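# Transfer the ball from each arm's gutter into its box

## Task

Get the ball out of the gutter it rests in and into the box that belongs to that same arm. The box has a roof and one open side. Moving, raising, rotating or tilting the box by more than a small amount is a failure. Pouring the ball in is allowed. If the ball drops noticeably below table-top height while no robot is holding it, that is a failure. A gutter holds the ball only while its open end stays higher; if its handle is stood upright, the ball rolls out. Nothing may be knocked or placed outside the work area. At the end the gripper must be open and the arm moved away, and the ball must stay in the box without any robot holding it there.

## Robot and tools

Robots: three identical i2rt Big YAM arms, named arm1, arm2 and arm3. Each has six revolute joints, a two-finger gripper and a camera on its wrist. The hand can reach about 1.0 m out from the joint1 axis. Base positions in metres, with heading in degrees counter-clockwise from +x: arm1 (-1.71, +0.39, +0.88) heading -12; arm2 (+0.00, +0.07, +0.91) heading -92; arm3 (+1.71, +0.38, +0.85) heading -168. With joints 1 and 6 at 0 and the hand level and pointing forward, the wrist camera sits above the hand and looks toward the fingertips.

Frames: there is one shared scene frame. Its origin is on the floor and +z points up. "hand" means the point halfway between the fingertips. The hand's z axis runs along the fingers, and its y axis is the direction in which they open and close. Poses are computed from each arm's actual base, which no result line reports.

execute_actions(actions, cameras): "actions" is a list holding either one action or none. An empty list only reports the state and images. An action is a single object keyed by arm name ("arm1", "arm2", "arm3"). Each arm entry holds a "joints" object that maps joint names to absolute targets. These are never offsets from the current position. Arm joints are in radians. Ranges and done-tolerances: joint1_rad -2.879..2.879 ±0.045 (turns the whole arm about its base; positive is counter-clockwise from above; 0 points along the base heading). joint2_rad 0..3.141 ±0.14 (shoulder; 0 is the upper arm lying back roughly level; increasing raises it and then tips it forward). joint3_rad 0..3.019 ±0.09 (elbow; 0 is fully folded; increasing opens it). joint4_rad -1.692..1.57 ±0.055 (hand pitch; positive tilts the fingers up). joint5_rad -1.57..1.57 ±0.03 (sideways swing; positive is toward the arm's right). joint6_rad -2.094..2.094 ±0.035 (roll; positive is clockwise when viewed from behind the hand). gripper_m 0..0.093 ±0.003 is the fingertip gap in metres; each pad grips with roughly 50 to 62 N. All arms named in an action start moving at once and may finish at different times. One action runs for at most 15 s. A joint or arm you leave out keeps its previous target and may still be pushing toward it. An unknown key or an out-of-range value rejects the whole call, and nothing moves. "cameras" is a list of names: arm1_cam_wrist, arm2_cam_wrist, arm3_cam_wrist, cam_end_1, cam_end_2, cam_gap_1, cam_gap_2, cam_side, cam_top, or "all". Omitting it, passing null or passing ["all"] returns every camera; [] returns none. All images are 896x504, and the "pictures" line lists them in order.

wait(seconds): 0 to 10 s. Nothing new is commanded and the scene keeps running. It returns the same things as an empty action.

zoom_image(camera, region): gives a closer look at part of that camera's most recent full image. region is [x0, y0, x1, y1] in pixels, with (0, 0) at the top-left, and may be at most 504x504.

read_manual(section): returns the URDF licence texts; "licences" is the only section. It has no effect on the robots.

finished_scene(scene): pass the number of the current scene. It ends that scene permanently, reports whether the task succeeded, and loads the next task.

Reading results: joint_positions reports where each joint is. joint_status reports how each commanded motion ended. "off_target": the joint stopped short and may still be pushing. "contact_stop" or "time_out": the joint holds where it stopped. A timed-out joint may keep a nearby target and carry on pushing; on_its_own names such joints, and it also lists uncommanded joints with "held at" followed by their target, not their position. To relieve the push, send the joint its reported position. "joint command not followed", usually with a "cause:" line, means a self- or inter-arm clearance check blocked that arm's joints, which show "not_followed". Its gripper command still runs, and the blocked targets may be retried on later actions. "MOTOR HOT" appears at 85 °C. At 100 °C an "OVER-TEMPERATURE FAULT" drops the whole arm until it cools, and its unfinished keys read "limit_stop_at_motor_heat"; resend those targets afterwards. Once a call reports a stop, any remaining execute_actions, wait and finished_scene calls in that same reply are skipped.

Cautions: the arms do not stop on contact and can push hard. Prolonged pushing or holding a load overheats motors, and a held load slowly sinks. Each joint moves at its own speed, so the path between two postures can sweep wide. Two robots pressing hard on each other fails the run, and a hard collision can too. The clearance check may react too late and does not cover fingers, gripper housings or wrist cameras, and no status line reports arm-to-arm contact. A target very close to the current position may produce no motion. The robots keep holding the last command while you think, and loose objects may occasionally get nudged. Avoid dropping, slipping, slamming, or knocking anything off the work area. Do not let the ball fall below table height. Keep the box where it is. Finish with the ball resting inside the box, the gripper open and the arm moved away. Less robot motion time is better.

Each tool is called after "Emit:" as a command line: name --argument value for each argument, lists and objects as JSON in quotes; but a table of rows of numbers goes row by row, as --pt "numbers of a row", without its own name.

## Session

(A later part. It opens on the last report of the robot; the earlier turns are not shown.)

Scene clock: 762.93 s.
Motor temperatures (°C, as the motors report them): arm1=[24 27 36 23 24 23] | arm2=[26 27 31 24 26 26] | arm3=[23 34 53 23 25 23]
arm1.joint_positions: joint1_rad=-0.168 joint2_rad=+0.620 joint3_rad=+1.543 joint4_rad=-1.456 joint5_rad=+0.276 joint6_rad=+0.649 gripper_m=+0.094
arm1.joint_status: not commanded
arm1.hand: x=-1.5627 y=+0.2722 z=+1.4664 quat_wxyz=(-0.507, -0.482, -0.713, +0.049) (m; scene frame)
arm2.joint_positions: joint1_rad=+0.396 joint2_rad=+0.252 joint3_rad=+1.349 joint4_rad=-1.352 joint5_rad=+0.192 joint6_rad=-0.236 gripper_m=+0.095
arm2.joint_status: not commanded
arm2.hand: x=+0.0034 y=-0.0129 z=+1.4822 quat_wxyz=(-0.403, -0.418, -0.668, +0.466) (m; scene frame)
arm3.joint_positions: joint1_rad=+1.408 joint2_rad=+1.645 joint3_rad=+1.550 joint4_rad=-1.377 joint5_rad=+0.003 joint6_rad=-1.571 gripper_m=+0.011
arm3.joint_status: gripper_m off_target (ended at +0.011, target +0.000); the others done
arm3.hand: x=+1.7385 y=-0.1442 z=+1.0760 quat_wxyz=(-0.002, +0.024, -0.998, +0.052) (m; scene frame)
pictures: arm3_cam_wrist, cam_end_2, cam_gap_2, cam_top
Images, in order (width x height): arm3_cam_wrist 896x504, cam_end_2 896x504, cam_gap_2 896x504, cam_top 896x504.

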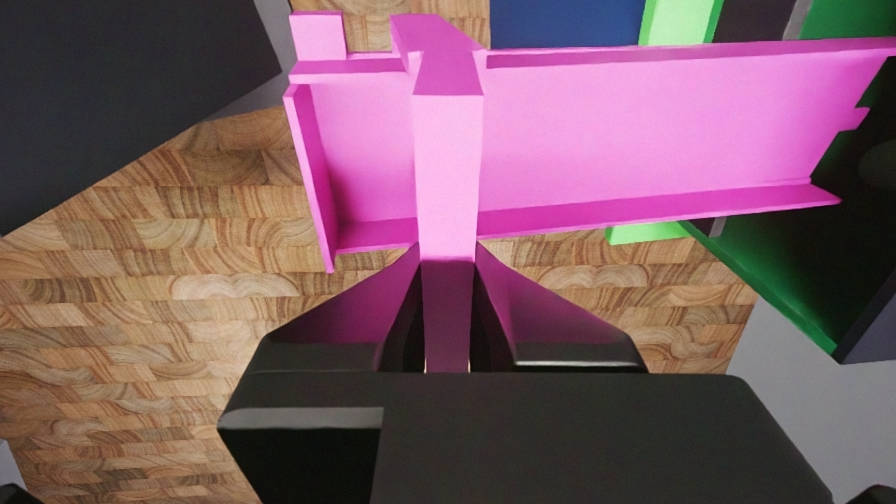

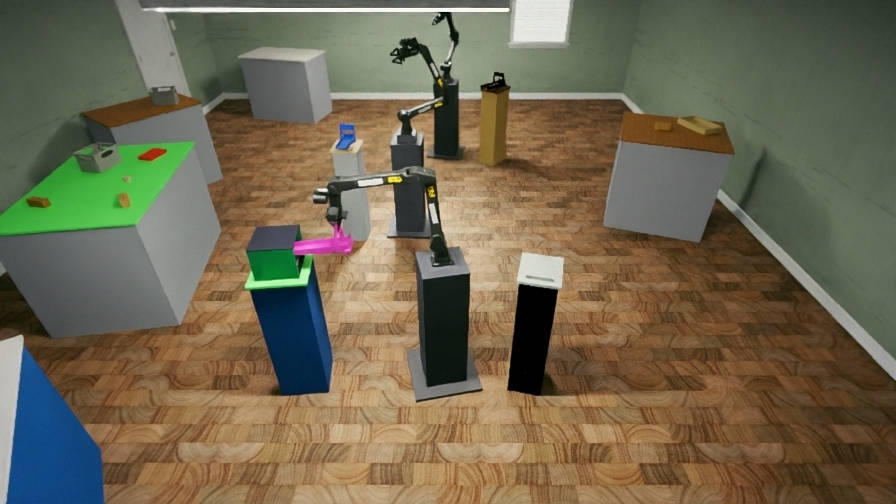

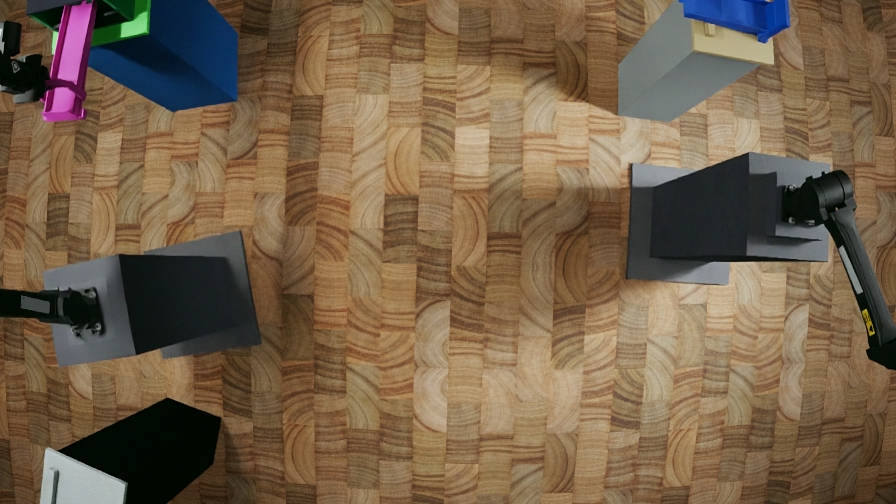

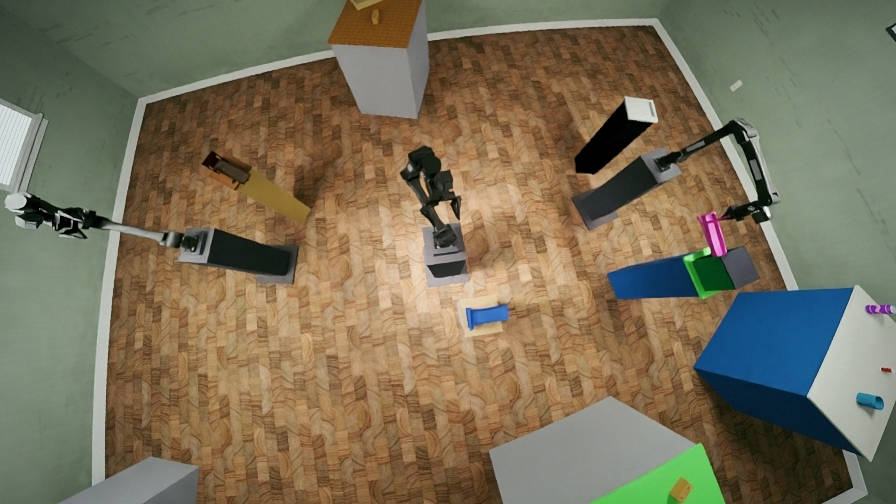

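Emit:
execute_actions --actions '[{"arm3": {"joints": {"joint2_rad": 1.555, "joint4_rad": -1.61, "gripper_m": 0.0}}}]' --cameras '["arm3_cam_wrist", "cam_gap_2", "cam_end_2"]'

Scene clock: 826.27 s.
Motor temperatures (°C, as the motors report them): arm1=[24 27 36 23 24 23] | arm2=[26 27 31 24 26 26] | arm3=[23 34 56 23 25 23]
arm1.joint_positions: joint1_rad=-0.168 joint2_rad=+0.620 joint3_rad=+1.543 joint4_rad=-1.456 joint5_rad=+0.276 joint6_rad=+0.649 gripper_m=+0.094
arm1.joint_status: not commanded
arm1.hand: x=-1.5627 y=+0.2722 z=+1.4664 quat_wxyz=(-0.507, -0.482, -0.713, +0.049) (m; scene frame)
arm2.joint_positions: joint1_rad=+0.396 joint2_rad=+0.252 joint3_rad=+1.349 joint4_rad=-1.352 joint5_rad=+0.192 joint6_rad=-0.236 gripper_m=+0.095
arm2.joint_status: not commanded
arm2.hand: x=+0.0034 y=-0.0129 z=+1.4822 quat_wxyz=(-0.403, -0.418, -0.668, +0.466) (m; scene frame)
arm3.joint_positions: joint1_rad=+1.408 joint2_rad=+1.569 joint3_rad=+1.557 joint4_rad=-1.602 joint5_rad=+0.003 joint6_rad=-1.571 gripper_m=+0.011
arm3.joint_status: gripper_m off_target (ended at +0.011, target +0.000); the others done
arm3.hand: x=+1.7354 y=-0.0824 z=+1.1126 quat_wxyz=(+0.000, +0.024, -1.000, -0.020) (m; scene frame)
pictures: arm3_cam_wrist, cam_end_2, cam_gap_2
Images, in order (width x height): arm3_cam_wrist 896x504, cam_end_2 896x504, cam_gap_2 896x504.

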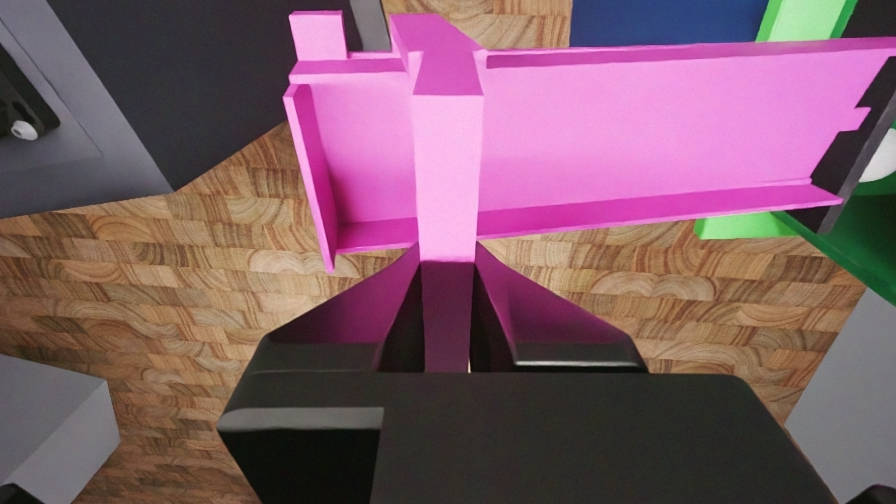

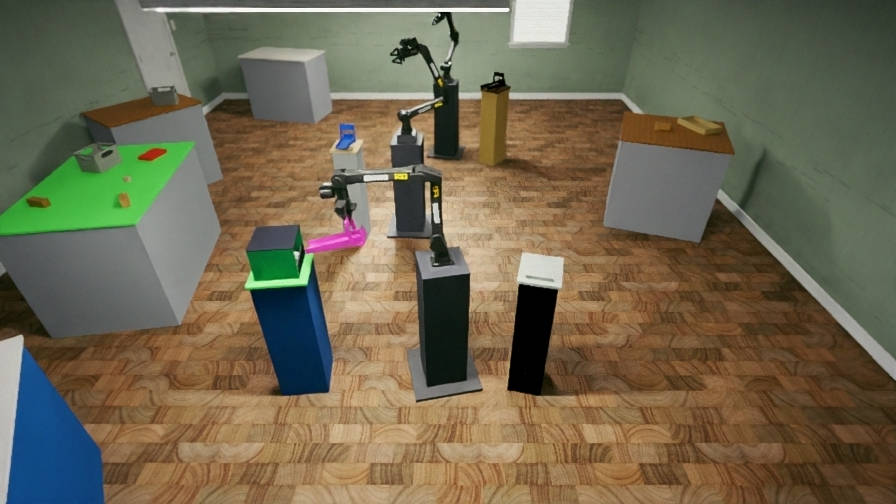

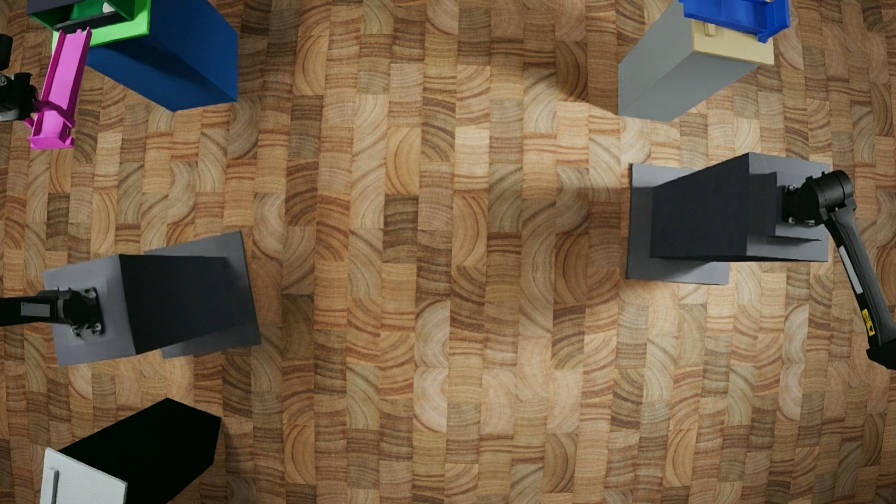

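Emit:
zoom_image --camera "cam_end_2" --region '[230, 180, 400, 300]'

Emit:
zoom_image --camera "cam_gap_2" --region '[0, 0, 200, 150]'

Region (230, 180, 400, 300) of cam_end_2's 896x504 image, scaled by 2.965, with more detail than that image has; it fills the top 356 rows of this view, and the rest is white.

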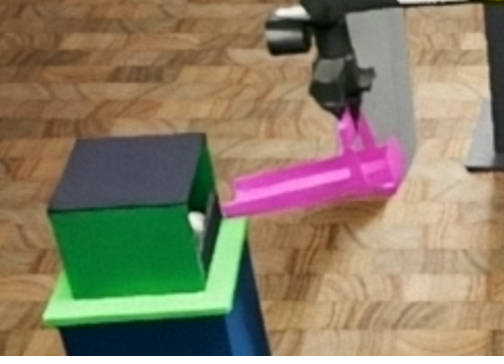

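Region (0, 0, 200, 150) of cam_gap_2's 896x504 image, scaled by 2.520, with more detail than that image has; it fills the top 378 rows of this view, and the rest is white.

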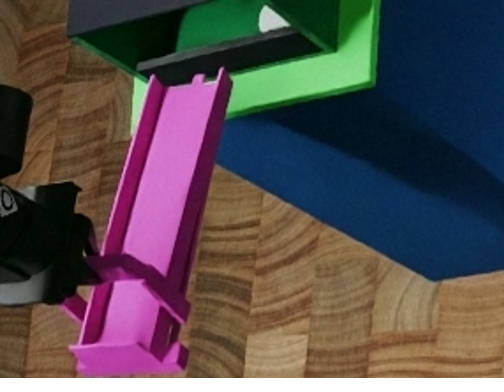

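Emit:
execute_actions --actions '[{"arm3": {"joints": {"joint1_rad": -1.712, "joint2_rad": 1.5, "joint3_rad": 1.524, "joint4_rad": -1.61, "joint5_rad": 0.227, "joint6_rad": 0.295, "gripper_m": 0.0}}}]' --cameras '["arm3_cam_wrist", "cam_gap_2", "cam_end_2"]'

Scene clock: 848.90 s.
Motor temperatures (°C, as the motors report them): arm1=[24 27 36 23 24 23] | arm2=[26 27 32 24 26 26] | arm3=[23 34 54 23 25 23]
arm1.joint_positions: joint1_rad=-0.168 joint2_rad=+0.620 joint3_rad=+1.543 joint4_rad=-1.456 joint5_rad=+0.276 joint6_rad=+0.649 gripper_m=+0.094
arm1.joint_status: not commanded
arm1.hand: x=-1.5627 y=+0.2722 z=+1.4664 quat_wxyz=(-0.507, -0.482, -0.713, +0.049) (m; scene frame)
arm2.joint_positions: joint1_rad=+0.396 joint2_rad=+0.252 joint3_rad=+1.349 joint4_rad=-1.352 joint5_rad=+0.192 joint6_rad=-0.236 gripper_m=+0.095
arm2.joint_status: not commanded
arm2.hand: x=+0.0034 y=-0.0129 z=+1.4822 quat_wxyz=(-0.403, -0.418, -0.668, +0.466) (m; scene frame)
arm3.joint_positions: joint1_rad=-1.717 joint2_rad=+1.524 joint3_rad=+1.517 joint4_rad=-1.603 joint5_rad=+0.225 joint6_rad=+0.286 gripper_m=+0.011
arm3.joint_status: gripper_m off_target (ended at +0.011, target +0.000); the others done
arm3.hand: x=+1.7240 y=+0.8236 z=+1.1180 quat_wxyz=(+0.081, -0.622, +0.774, -0.083) (m; scene frame)
pictures: arm3_cam_wrist, cam_end_2, cam_gap_2
Images, in order (width x height): arm3_cam_wrist 896x504, cam_end_2 896x504, cam_gap_2 896x504.

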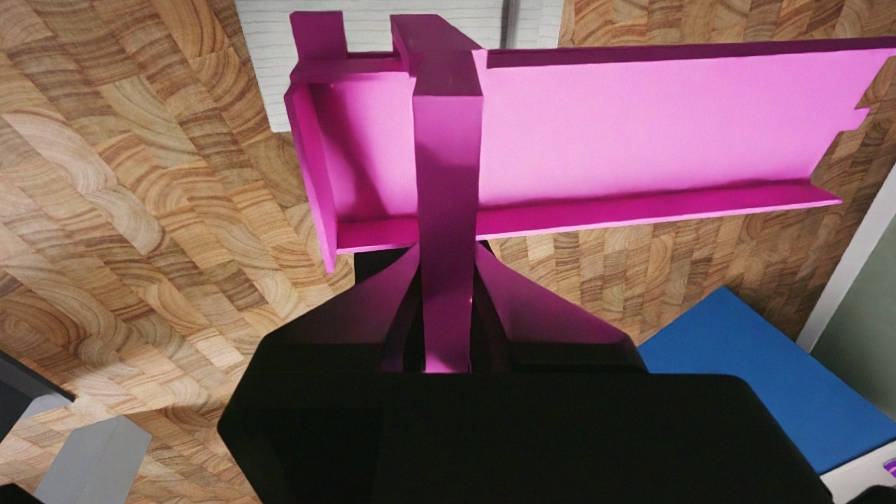

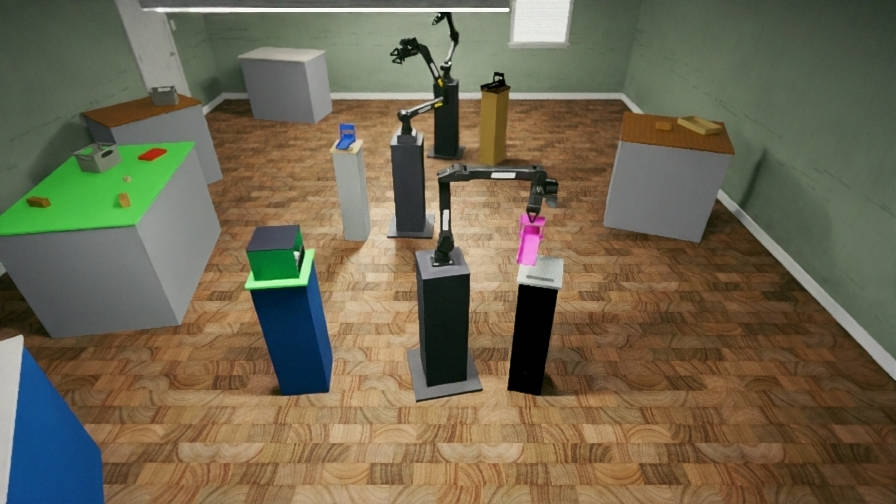

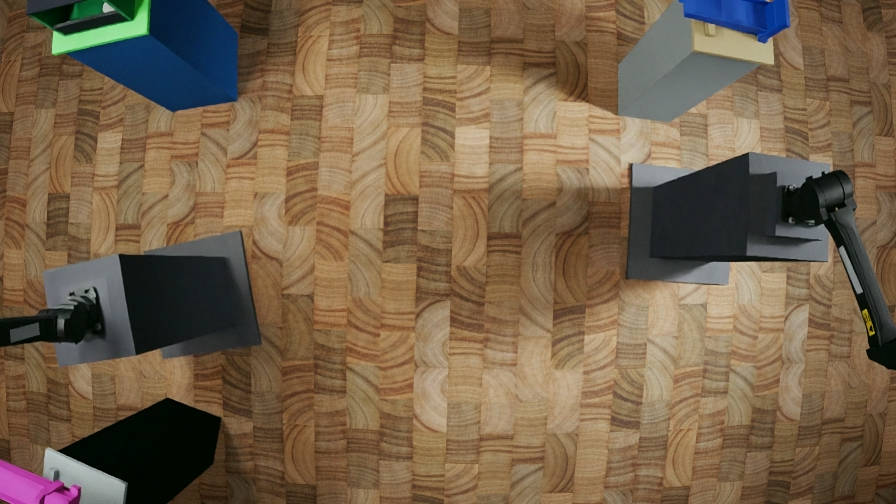

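Emit:
execute_actions --actions '[{"arm3": {"joints": {"joint1_rad": -1.693, "joint2_rad": 1.775, "joint3_rad": 1.516, "joint4_rad": -1.318, "joint5_rad": 0.227, "joint6_rad": 0.295, "gripper_m": 0.0}}}]' --cameras '["arm3_cam_wrist", "cam_end_2", "cam_side"]'

Scene clock: 866.43 s.
Motor temperatures (°C, as the motors report them): arm1=[24 27 36 23 24 23] | arm2=[26 27 32 24 26 26] | arm3=[23 34 50 23 25 23]
arm1.joint_positions: joint1_rad=-0.168 joint2_rad=+0.620 joint3_rad=+1.543 joint4_rad=-1.456 joint5_rad=+0.276 joint6_rad=+0.649 gripper_m=+0.094
arm1.joint_status: not commanded
arm1.hand: x=-1.5627 y=+0.2722 z=+1.4664 quat_wxyz=(-0.507, -0.482, -0.713, +0.049) (m; scene frame)
arm2.joint_positions: joint1_rad=+0.396 joint2_rad=+0.252 joint3_rad=+1.349 joint4_rad=-1.352 joint5_rad=+0.192 joint6_rad=-0.236 gripper_m=+0.095
arm2.joint_status: not commanded
arm2.hand: x=+0.0034 y=-0.0129 z=+1.4822 quat_wxyz=(-0.403, -0.418, -0.668, +0.466) (m; scene frame)
arm3.joint_positions: joint1_rad=-1.698 joint2_rad=+1.804 joint3_rad=+1.501 joint4_rad=-1.329 joint5_rad=+0.226 joint6_rad=+0.290 gripper_m=+0.011
arm3.joint_status: gripper_m off_target (ended at +0.011, target +0.000); the others done
arm3.hand: x=+1.7093 y=+0.9038 z=+0.9780 quat_wxyz=(+0.076, -0.629, +0.768, -0.091) (m; scene frame)
pictures: arm3_cam_wrist, cam_end_2, cam_side
Images, in order (width x height): arm3_cam_wrist 896x504, cam_end_2 896x504, cam_side 896x504.

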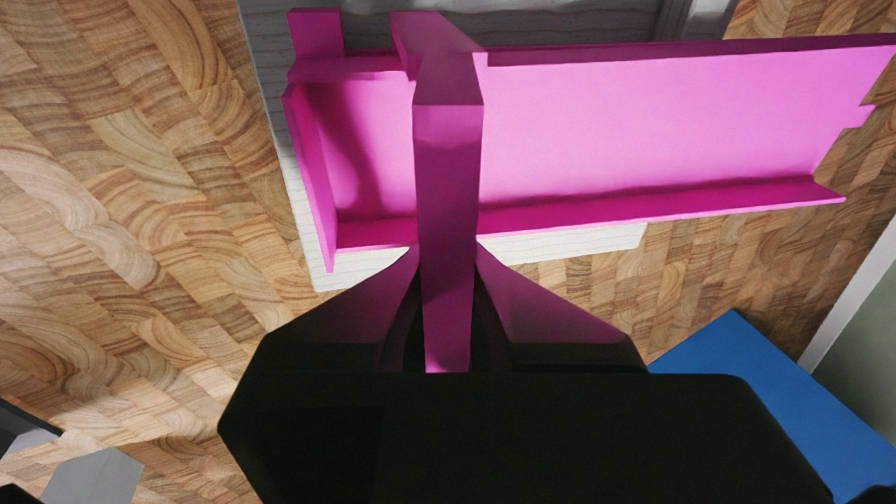

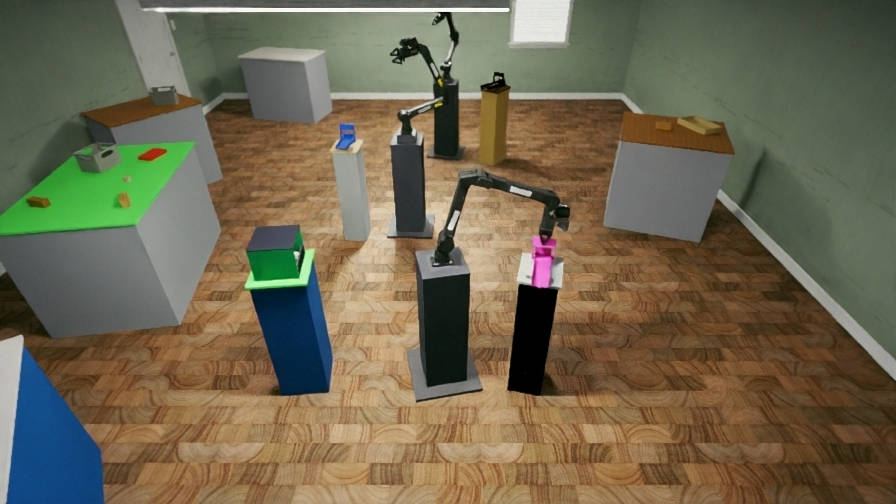

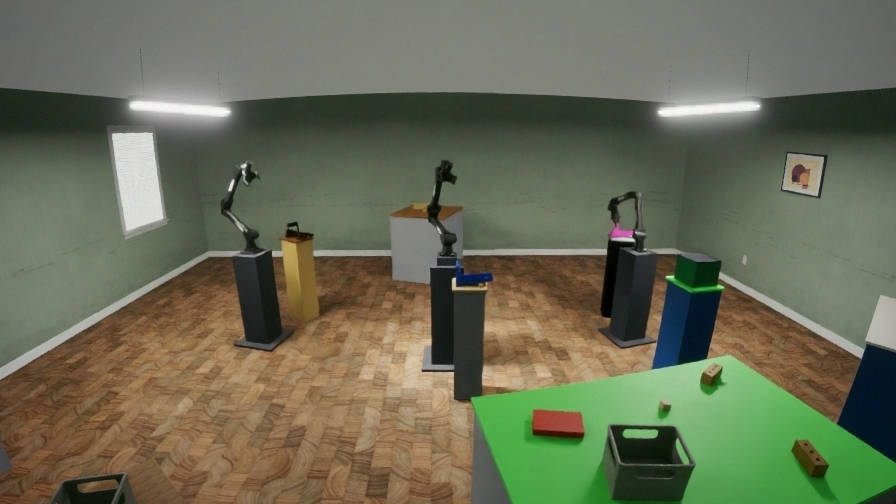

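Emit:
execute_actions --actions '[{"arm3": {"joints": {"gripper_m": 0.05}}}]' --cameras '["arm3_cam_wrist"]'

Emit:
execute_actions --actions '[{"arm3": {"joints": {"joint2_rad": 1.35, "gripper_m": 0.05}}}]' --cameras '["arm3_cam_wrist", "cam_end_2", "cam_gap_2"]'

Scene clock: 875.77 s.
Motor temperatures (°C, as the motors report them): arm1=[24 27 36 23 24 23] | arm2=[26 27 32 24 26 26] | arm3=[23 35 49 23 25 23]
arm1.joint_positions: joint1_rad=-0.168 joint2_rad=+0.620 joint3_rad=+1.543 joint4_rad=-1.456 joint5_rad=+0.276 joint6_rad=+0.649 gripper_m=+0.094
arm1.joint_status: not commanded
arm1.hand: x=-1.5627 y=+0.2722 z=+1.4664 quat_wxyz=(-0.507, -0.482, -0.713, +0.049) (m; scene frame)
arm2.joint_positions: joint1_rad=+0.396 joint2_rad=+0.252 joint3_rad=+1.349 joint4_rad=-1.352 joint5_rad=+0.192 joint6_rad=-0.236 gripper_m=+0.095
arm2.joint_status: not commanded
arm2.hand: x=+0.0034 y=-0.0129 z=+1.4822 quat_wxyz=(-0.403, -0.418, -0.668, +0.466) (m; scene frame)
arm3.joint_positions: joint1_rad=-1.698 joint2_rad=+1.801 joint3_rad=+1.501 joint4_rad=-1.327 joint5_rad=+0.226 joint6_rad=+0.290 gripper_m=+0.050
arm3.joint_status: all done
arm3.hand: x=+1.7092 y=+0.9042 z=+0.9794 quat_wxyz=(+0.077, -0.629, +0.769, -0.089) (m; scene frame)
pictures: arm3_cam_wrist
Images, in order (width x height): arm3_cam_wrist 896x504.

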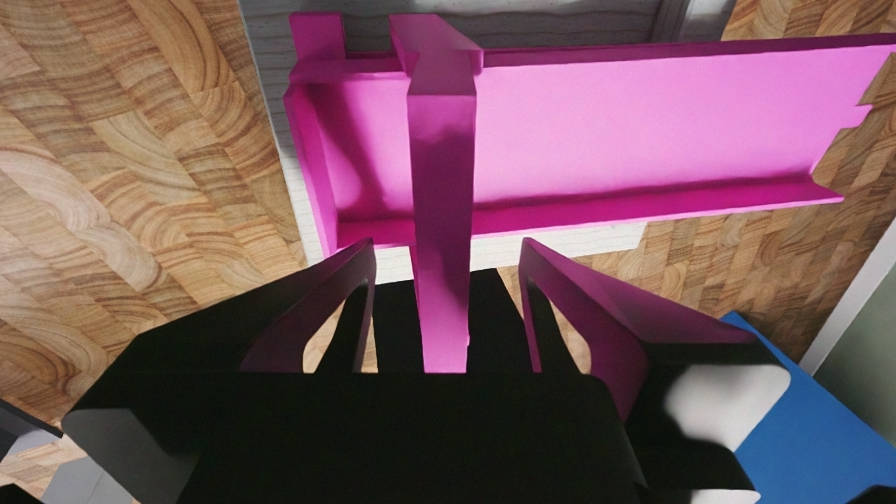

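Scene clock: 877.17 s.
Motor temperatures (°C, as the motors report them): arm1=[24 27 36 23 24 23] | arm2=[26 27 32 24 26 26] | arm3=[23 35 49 23 25 23]
arm1.joint_positions: joint1_rad=-0.168 joint2_rad=+0.620 joint3_rad=+1.543 joint4_rad=-1.456 joint5_rad=+0.276 joint6_rad=+0.649 gripper_m=+0.094
arm1.joint_status: not commanded
arm1.hand: x=-1.5627 y=+0.2722 z=+1.4664 quat_wxyz=(-0.507, -0.482, -0.713, +0.049) (m; scene frame)
arm2.joint_positions: joint1_rad=+0.396 joint2_rad=+0.252 joint3_rad=+1.349 joint4_rad=-1.352 joint5_rad=+0.192 joint6_rad=-0.236 gripper_m=+0.095
arm2.joint_status: not commanded
arm2.hand: x=+0.0034 y=-0.0129 z=+1.4822 quat_wxyz=(-0.403, -0.418, -0.668, +0.466) (m; scene frame)
arm3.joint_positions: joint1_rad=-1.698 joint2_rad=+1.354 joint3_rad=+1.501 joint4_rad=-1.325 joint5_rad=+0.226 joint6_rad=+0.290 gripper_m=+0.050
arm3.joint_status: all done
arm3.hand: x=+1.7125 y=+0.8564 z=+1.1978 quat_wxyz=(+0.201, -0.598, +0.770, +0.096) (m; scene frame)
pictures: arm3_cam_wrist, cam_end_2, cam_gap_2
Images, in order (width x height): arm3_cam_wrist 896x504, cam_end_2 896x504, cam_gap_2 896x504.

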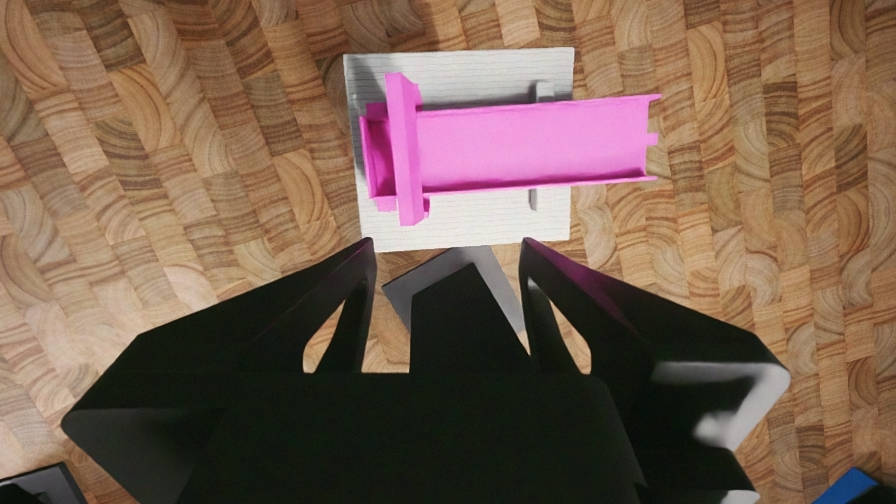

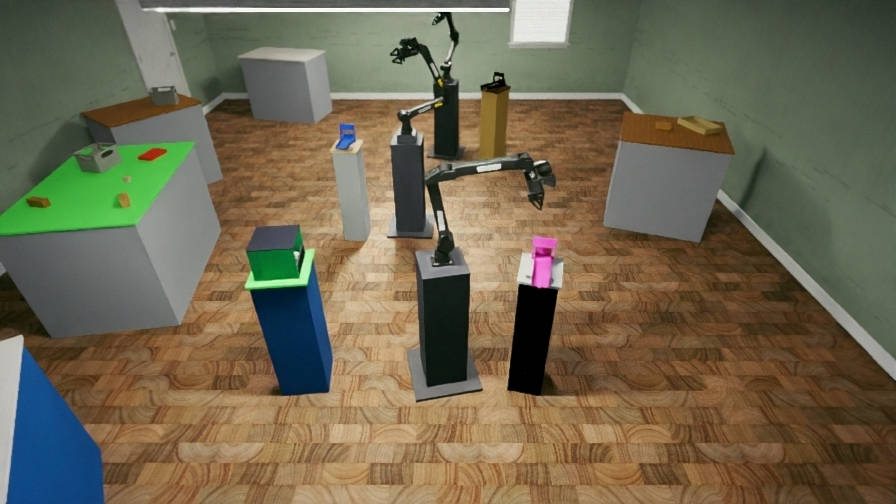

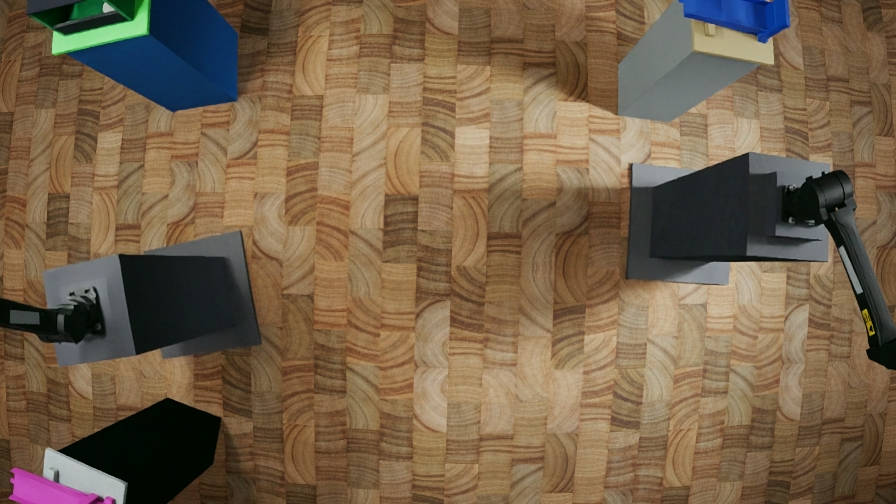

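Emit:
zoom_image --camera "arm3_cam_wrist" --region '[330, 30, 690, 260]'

Region (330, 30, 690, 260) of arm3_cam_wrist's 896x504 image, scaled by 1.400, with more detail than that image has; it fills the top 322 rows of this view, and the rest is white.

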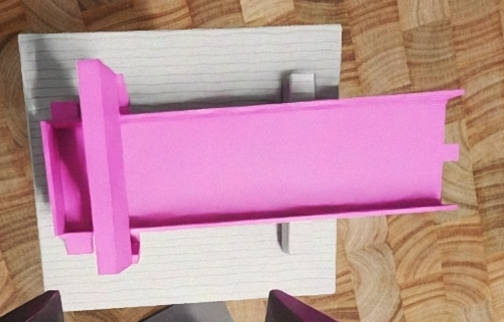

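Emit:
finished_scene --scene 1

The scene is finished: the task was done.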